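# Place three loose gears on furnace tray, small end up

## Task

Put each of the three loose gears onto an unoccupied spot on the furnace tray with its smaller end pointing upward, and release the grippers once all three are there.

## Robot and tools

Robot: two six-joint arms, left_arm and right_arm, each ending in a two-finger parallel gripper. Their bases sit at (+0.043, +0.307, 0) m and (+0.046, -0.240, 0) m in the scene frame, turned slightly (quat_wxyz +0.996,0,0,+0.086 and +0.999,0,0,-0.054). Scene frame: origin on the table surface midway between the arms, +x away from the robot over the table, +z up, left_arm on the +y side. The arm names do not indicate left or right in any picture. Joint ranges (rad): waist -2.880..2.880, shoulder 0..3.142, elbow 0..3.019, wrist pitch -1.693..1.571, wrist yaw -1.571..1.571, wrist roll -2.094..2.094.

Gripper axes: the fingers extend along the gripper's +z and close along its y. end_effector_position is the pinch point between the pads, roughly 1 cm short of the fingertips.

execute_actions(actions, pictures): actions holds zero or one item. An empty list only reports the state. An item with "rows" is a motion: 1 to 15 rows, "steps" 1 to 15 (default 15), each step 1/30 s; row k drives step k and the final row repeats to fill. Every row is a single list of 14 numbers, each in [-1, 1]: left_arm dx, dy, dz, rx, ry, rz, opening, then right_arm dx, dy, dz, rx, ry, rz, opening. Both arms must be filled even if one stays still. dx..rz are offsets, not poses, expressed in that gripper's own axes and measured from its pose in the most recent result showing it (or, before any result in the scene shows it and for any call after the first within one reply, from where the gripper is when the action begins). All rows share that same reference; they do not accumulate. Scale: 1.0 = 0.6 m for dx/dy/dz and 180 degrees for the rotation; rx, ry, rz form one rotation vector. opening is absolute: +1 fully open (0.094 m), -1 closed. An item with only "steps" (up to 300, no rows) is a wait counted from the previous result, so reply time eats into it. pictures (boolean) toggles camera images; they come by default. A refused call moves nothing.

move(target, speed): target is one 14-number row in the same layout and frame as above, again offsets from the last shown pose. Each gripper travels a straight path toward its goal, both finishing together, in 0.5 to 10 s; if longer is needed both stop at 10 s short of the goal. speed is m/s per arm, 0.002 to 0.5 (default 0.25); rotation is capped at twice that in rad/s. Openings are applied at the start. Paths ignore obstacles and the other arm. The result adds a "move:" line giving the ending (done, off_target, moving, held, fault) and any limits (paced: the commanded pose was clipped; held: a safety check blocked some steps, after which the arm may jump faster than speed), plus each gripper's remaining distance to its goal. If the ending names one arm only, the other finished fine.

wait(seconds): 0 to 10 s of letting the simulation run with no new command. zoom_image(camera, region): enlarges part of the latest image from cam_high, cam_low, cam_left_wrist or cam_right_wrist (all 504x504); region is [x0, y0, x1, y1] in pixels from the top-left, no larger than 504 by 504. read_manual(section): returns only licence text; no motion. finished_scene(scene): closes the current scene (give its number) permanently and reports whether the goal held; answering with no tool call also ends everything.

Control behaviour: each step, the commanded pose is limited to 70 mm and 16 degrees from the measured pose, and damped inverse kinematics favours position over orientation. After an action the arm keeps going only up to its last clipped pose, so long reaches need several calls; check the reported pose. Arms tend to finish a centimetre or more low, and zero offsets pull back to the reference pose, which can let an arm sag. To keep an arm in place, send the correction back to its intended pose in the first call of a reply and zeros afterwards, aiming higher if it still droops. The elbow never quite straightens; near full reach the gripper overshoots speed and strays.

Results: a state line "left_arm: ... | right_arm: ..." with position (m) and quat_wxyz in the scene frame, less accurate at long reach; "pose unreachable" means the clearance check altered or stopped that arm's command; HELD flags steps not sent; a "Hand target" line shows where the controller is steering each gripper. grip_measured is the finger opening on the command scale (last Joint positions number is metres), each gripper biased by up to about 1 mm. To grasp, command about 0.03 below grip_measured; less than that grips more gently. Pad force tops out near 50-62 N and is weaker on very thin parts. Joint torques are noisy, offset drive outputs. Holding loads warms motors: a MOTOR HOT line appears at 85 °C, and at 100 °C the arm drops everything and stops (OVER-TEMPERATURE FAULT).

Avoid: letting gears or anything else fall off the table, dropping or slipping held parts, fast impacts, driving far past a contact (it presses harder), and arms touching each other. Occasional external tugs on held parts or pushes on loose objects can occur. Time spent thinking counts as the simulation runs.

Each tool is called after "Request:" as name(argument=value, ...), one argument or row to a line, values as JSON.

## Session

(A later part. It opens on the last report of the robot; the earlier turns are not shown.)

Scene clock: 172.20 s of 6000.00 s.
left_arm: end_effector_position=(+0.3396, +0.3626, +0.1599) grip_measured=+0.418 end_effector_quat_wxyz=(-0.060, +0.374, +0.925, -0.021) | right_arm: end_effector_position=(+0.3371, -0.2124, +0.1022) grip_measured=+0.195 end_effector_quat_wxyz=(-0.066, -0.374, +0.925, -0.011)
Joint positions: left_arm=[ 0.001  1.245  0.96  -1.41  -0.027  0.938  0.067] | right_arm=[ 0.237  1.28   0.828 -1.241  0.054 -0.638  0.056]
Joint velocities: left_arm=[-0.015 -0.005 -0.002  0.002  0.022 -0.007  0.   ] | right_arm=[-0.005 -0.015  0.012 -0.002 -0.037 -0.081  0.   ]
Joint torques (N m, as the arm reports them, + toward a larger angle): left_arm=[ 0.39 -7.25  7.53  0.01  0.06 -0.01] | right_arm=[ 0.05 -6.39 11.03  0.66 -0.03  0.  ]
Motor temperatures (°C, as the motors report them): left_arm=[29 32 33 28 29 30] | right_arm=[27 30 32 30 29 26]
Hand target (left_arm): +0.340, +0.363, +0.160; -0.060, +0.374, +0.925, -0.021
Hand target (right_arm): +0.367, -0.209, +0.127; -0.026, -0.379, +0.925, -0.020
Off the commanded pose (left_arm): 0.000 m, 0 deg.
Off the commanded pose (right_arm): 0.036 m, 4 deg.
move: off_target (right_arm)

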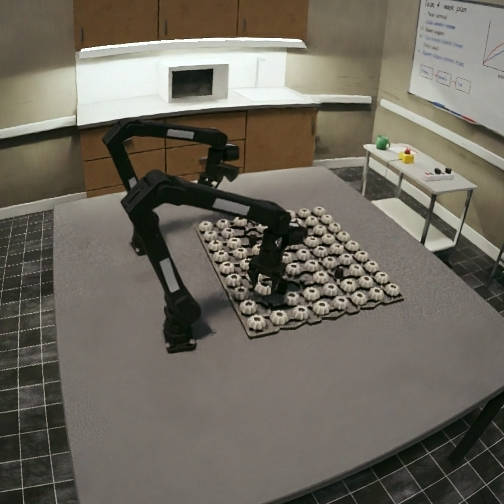

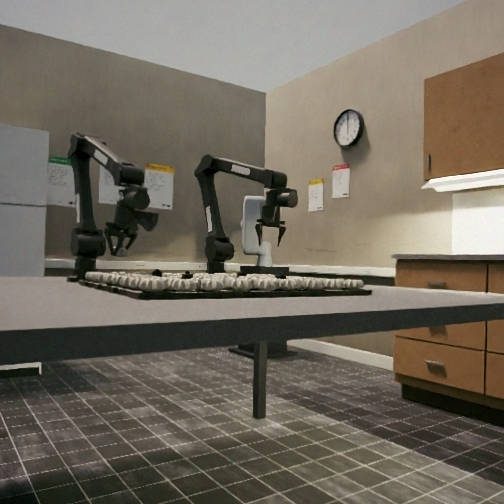

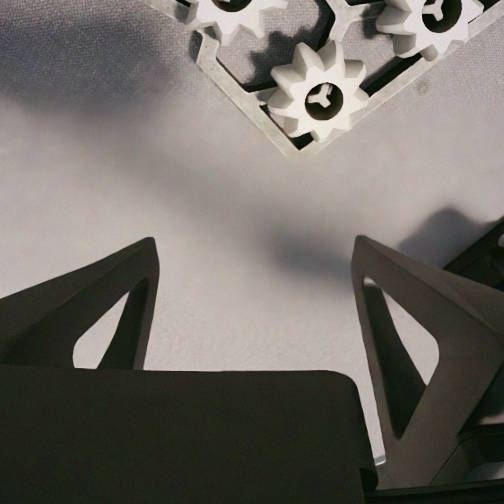

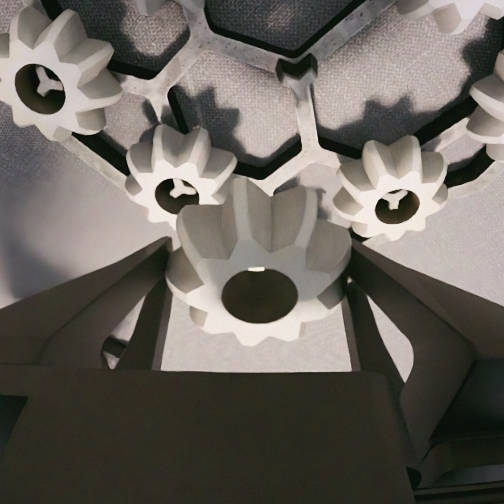

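Request:
move(
  target=[0,0,0,0,0,0,0.42, -0.078,-0.0303,0.0427,0.0111,-0.0462,0,0.16],
  speed=0.1,
)

Request:
zoom_image(
  camera="cam_right_wrist",
  region=[100, 60, 400, 360],
)

Scene clock: 182.77 s of 6000.00 s.
left_arm: end_effector_position=(+0.3396, +0.3626, +0.1599) grip_measured=+0.418 end_effector_quat_wxyz=(-0.060, +0.374, +0.925, -0.021) | right_arm: end_effector_position=(+0.3738, -0.1978, +0.0673) grip_measured=+0.195 end_effector_quat_wxyz=(-0.004, -0.375, +0.927, +0.003)
Joint positions: left_arm=[ 0.001  1.245  0.96  -1.41  -0.027  0.938  0.067] | right_arm=[ 0.237  1.359  0.802 -1.024 -0.003 -0.641  0.056]
Joint velocities: left_arm=[-0.005 -0.005  0.007 -0.002  0.037 -0.066 -0.   ] | right_arm=[-0.024 -0.015 -0.007 -0.007 -0.051 -0.007  0.001]
Joint torques (N m, as the arm reports them, + toward a larger angle): left_arm=[ 0.41 -7.22  7.51  0.02  0.06 -0.01] | right_arm=[ 1.29 -7.42  6.41  1.03 -0.06  0.09]
Motor temperatures (°C, as the motors report them): left_arm=[29 32 32 28 29 30] | right_arm=[27 30 33 30 29 26]
Hand target (left_arm): +0.340, +0.363, +0.160; -0.060, +0.374, +0.925, -0.021
Hand target (right_arm): +0.379, -0.195, +0.070; +0.008, -0.376, +0.927, +0.001
Off the commanded pose (left_arm): 0.000 m, 0 deg.
Off the commanded pose (right_arm): 0.007 m, 1 deg.
After step 90, 6.50 s passed at rest.
move: done

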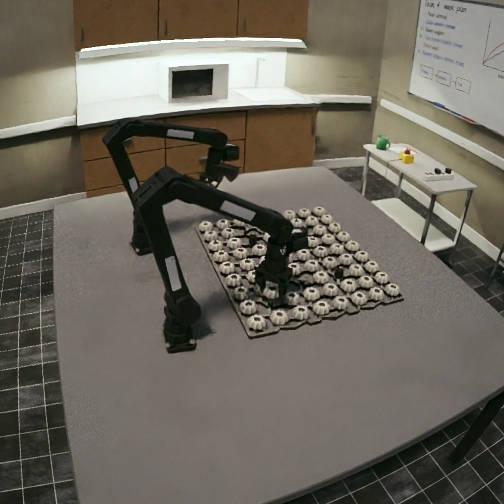

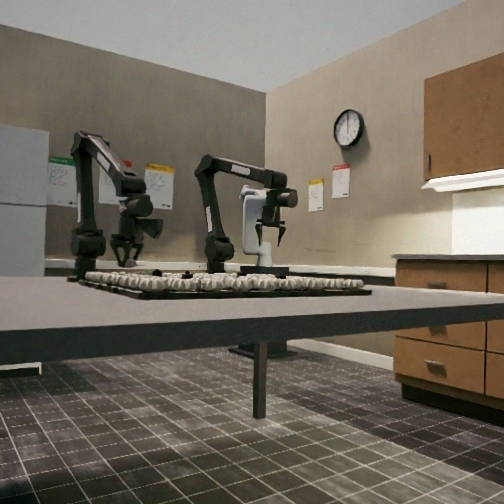

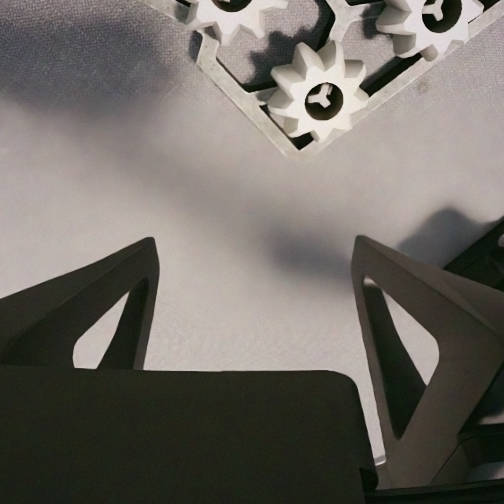

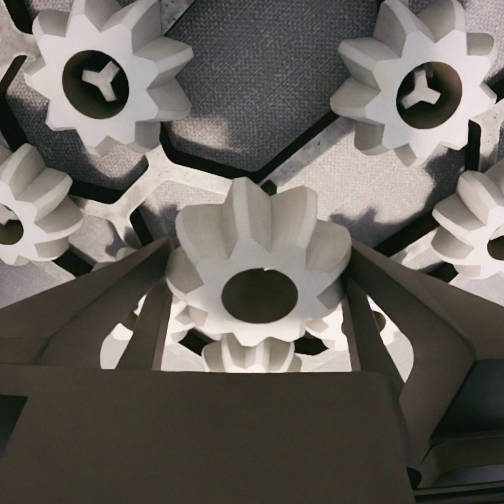

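Region (100, 60, 400, 360) of cam_right_wrist's 504x504 image, scaled by 1.680, with more detail than that image has.

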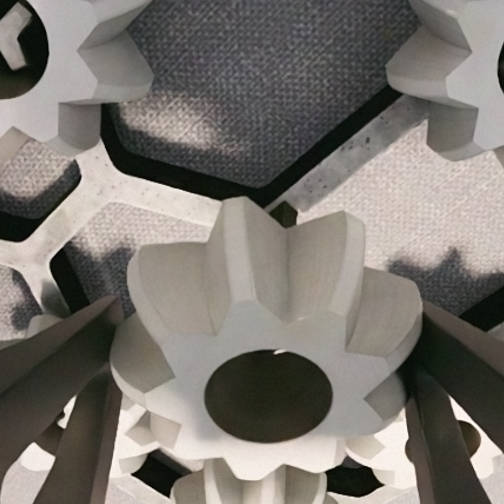

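Request:
move(
  target=[0,0,0,0,0,0,0.42, -0.010,-0.002,0.072,0.0046,-0.0064,0,0.16],
  speed=0.03,
)

Scene clock: 187.70 s of 6000.00 s.
left_arm: end_effector_position=(+0.3396, +0.3626, +0.1599) grip_measured=+0.418 end_effector_quat_wxyz=(-0.060, +0.374, +0.925, -0.021) | right_arm: end_effector_position=(+0.3707, -0.1994, +0.0242) grip_measured=+0.195 end_effector_quat_wxyz=(-0.006, -0.375, +0.927, -0.001)
Joint positions: left_arm=[ 0.001  1.245  0.96  -1.41  -0.027  0.938  0.067] | right_arm=[ 0.237  1.432  0.736 -0.887  0.004 -0.641  0.056]
Joint velocities: left_arm=[-0.005 -0.005  0.007 -0.002  0.007  0.007  0.001] | right_arm=[-0.005  0.015  0.002 -0.012  0.007  0.037 -0.001]
Joint torques (N m, as the arm reports them, + toward a larger angle): left_arm=[ 0.43 -7.21  7.52  0.01  0.06 -0.01] | right_arm=[ 1.5  -7.21  5.8   1.54 -0.28  0.15]
Motor temperatures (°C, as the motors report them): left_arm=[29 32 32 28 29 30] | right_arm=[27 30 32 30 29 26]
Hand target (left_arm): +0.340, +0.363, +0.160; -0.060, +0.374, +0.925, -0.021
Hand target (right_arm): +0.378, -0.195, +0.024; +0.008, -0.375, +0.927, -0.000
Off the commanded pose (left_arm): 0.000 m, 0 deg.
Off the commanded pose (right_arm): 0.009 m, 2 deg.
After step 90, 0.27 s passed at rest.
move: done

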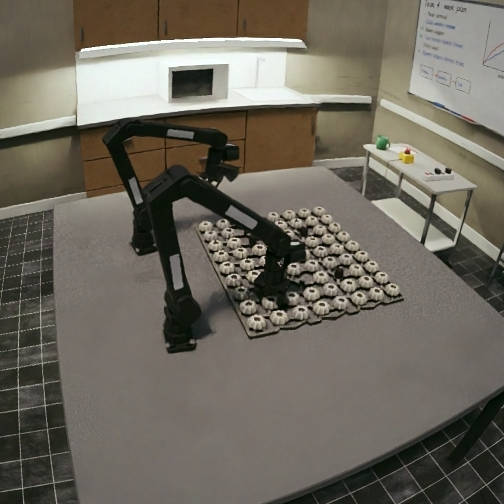

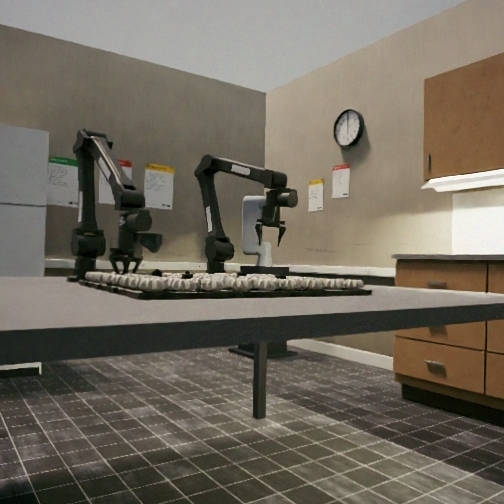

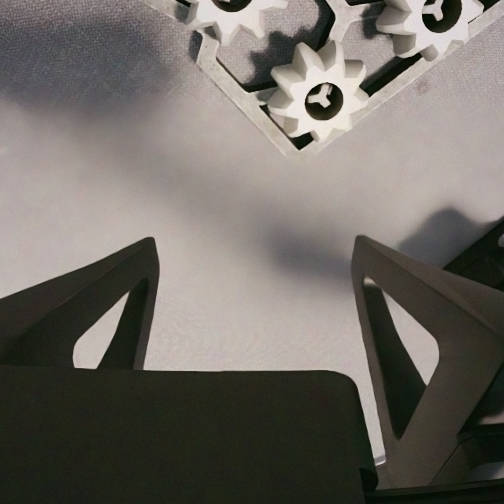

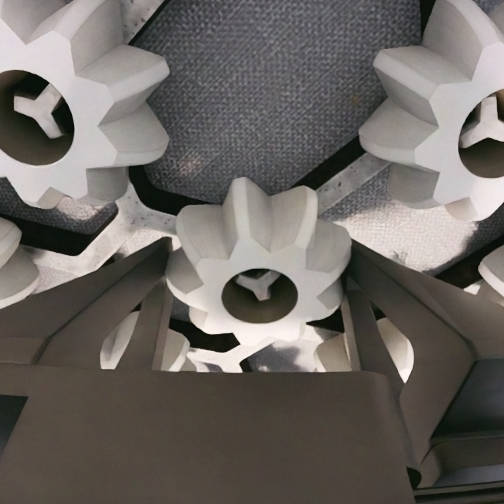

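Request:
move(
  target=[0,0,0,0,0,0,0.42, 0,0,0,0,0,0,0.42],
  speed=0.02,
)

Request:
move(
  target=[0,0,0,0,0,0,0.42, 0,0,-0.17,0,0,0,0.42],
  speed=0.08,
)

Scene clock: 190.90 s of 6000.00 s.
left_arm: end_effector_position=(+0.3396, +0.3626, +0.1599) grip_measured=+0.418 end_effector_quat_wxyz=(-0.060, +0.374, +0.925, -0.021) | right_arm: end_effector_position=(+0.3707, -0.1996, +0.0242) grip_measured=+0.419 end_effector_quat_wxyz=(-0.006, -0.375, +0.927, -0.001)
Joint positions: left_arm=[ 0.001  1.245  0.96  -1.41  -0.027  0.938  0.067] | right_arm=[ 0.237  1.432  0.736 -0.887  0.005 -0.641  0.067]
Joint velocities: left_arm=[ 0.015 -0.015  0.012  0.002 -0.022 -0.022  0.   ] | right_arm=[ 0.005 -0.005 -0.017 -0.007 -0.007 -0.007 -0.001]
Joint torques (N m, as the arm reports them, + toward a larger angle): left_arm=[ 0.43 -7.23  7.51 -0.01  0.06 -0.01] | right_arm=[ 0.52 -6.93  5.46  0.54  0.05  0.09]
Motor temperatures (°C, as the motors report them): left_arm=[29 32 32 28 29 30] | right_arm=[27 30 32 30 29 26]
Hand target (left_arm): +0.340, +0.363, +0.160; -0.060, +0.374, +0.925, -0.021
Hand target (right_arm): +0.371, -0.199, +0.024; -0.006, -0.375, +0.927, -0.001
Off the commanded pose (left_arm): 0.000 m, 0 deg.
Off the commanded pose (right_arm): 0.000 m, 0 deg.
move: done

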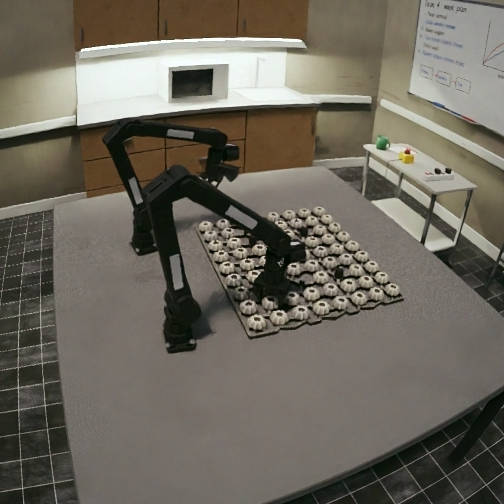

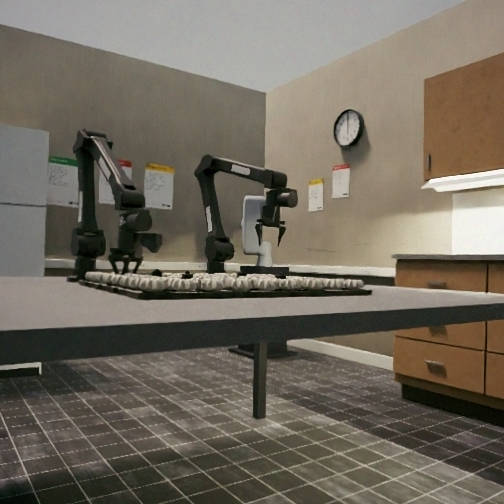

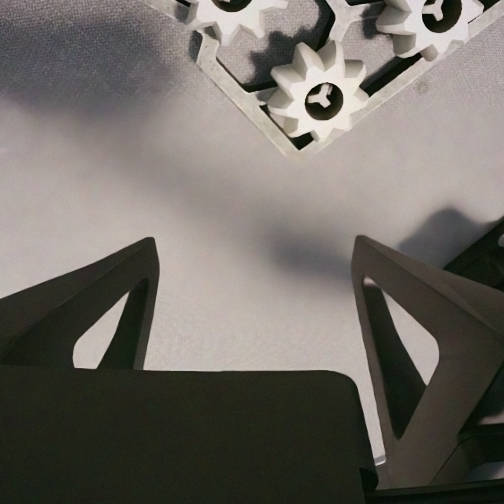

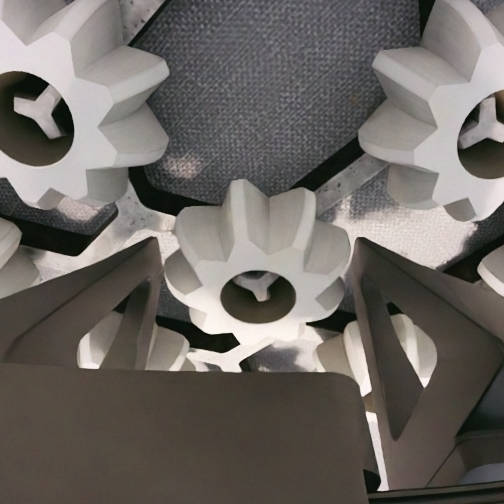

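Scene clock: 192.53 s of 6000.00 s.
left_arm: end_effector_position=(+0.3396, +0.3626, +0.1599) grip_measured=+0.418 end_effector_quat_wxyz=(-0.060, +0.374, +0.925, -0.021) | right_arm: end_effector_position=(+0.3522, -0.2024, +0.1020) grip_measured=+0.419 end_effector_quat_wxyz=(-0.035, -0.375, +0.926, +0.005)
Joint positions: left_arm=[ 0.001  1.245  0.96  -1.41  -0.027  0.938  0.067] | right_arm=[ 0.237  1.288  0.838 -1.191  0.008 -0.641  0.067]
Joint velocities: left_arm=[-0.005 -0.015 -0.017  0.007 -0.022  0.051  0.   ] | right_arm=[-0.005 -0.005 -0.002 -0.007  0.037 -0.051 -0.001]
Joint torques (N m, as the arm reports them, + toward a larger angle): left_arm=[ 0.4  -7.26  7.52 -0.01  0.06 -0.01] | right_arm=[ 1.46 -6.93 10.36 -0.09 -0.05  0.12]
Motor temperatures (°C, as the motors report them): left_arm=[29 32 32 28 29 30] | right_arm=[27 30 32 30 29 26]
Hand target (left_arm): +0.340, +0.363, +0.160; -0.060, +0.374, +0.925, -0.021
Hand target (right_arm): +0.372, -0.198, +0.126; -0.006, -0.375, +0.927, -0.001
Off the commanded pose (left_arm): 0.000 m, 0 deg.
Off the commanded pose (right_arm): 0.031 m, 3 deg.
move: off_target (right_arm)

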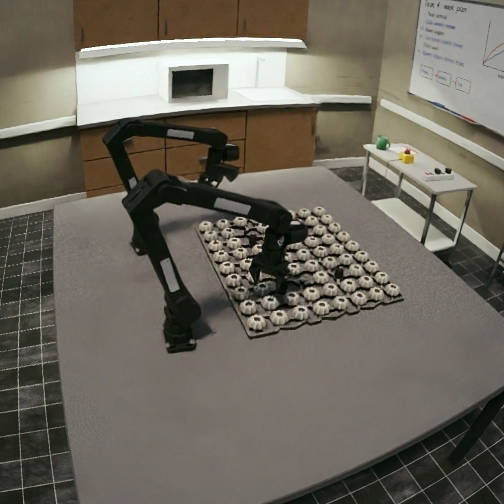

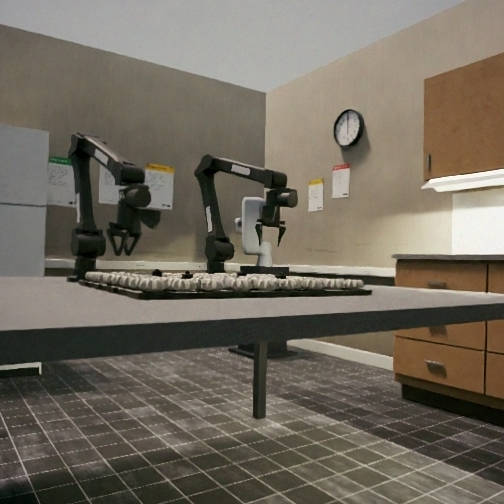

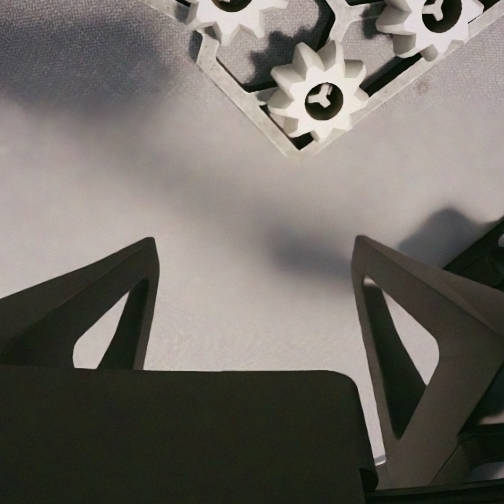

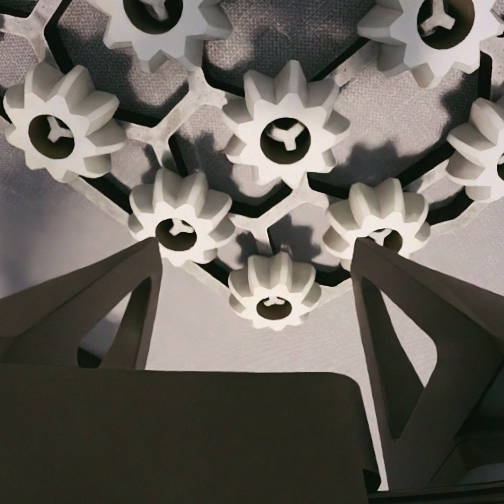

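Request:
finished_scene(
  scene=1,
)

The scene is finished: the task was done.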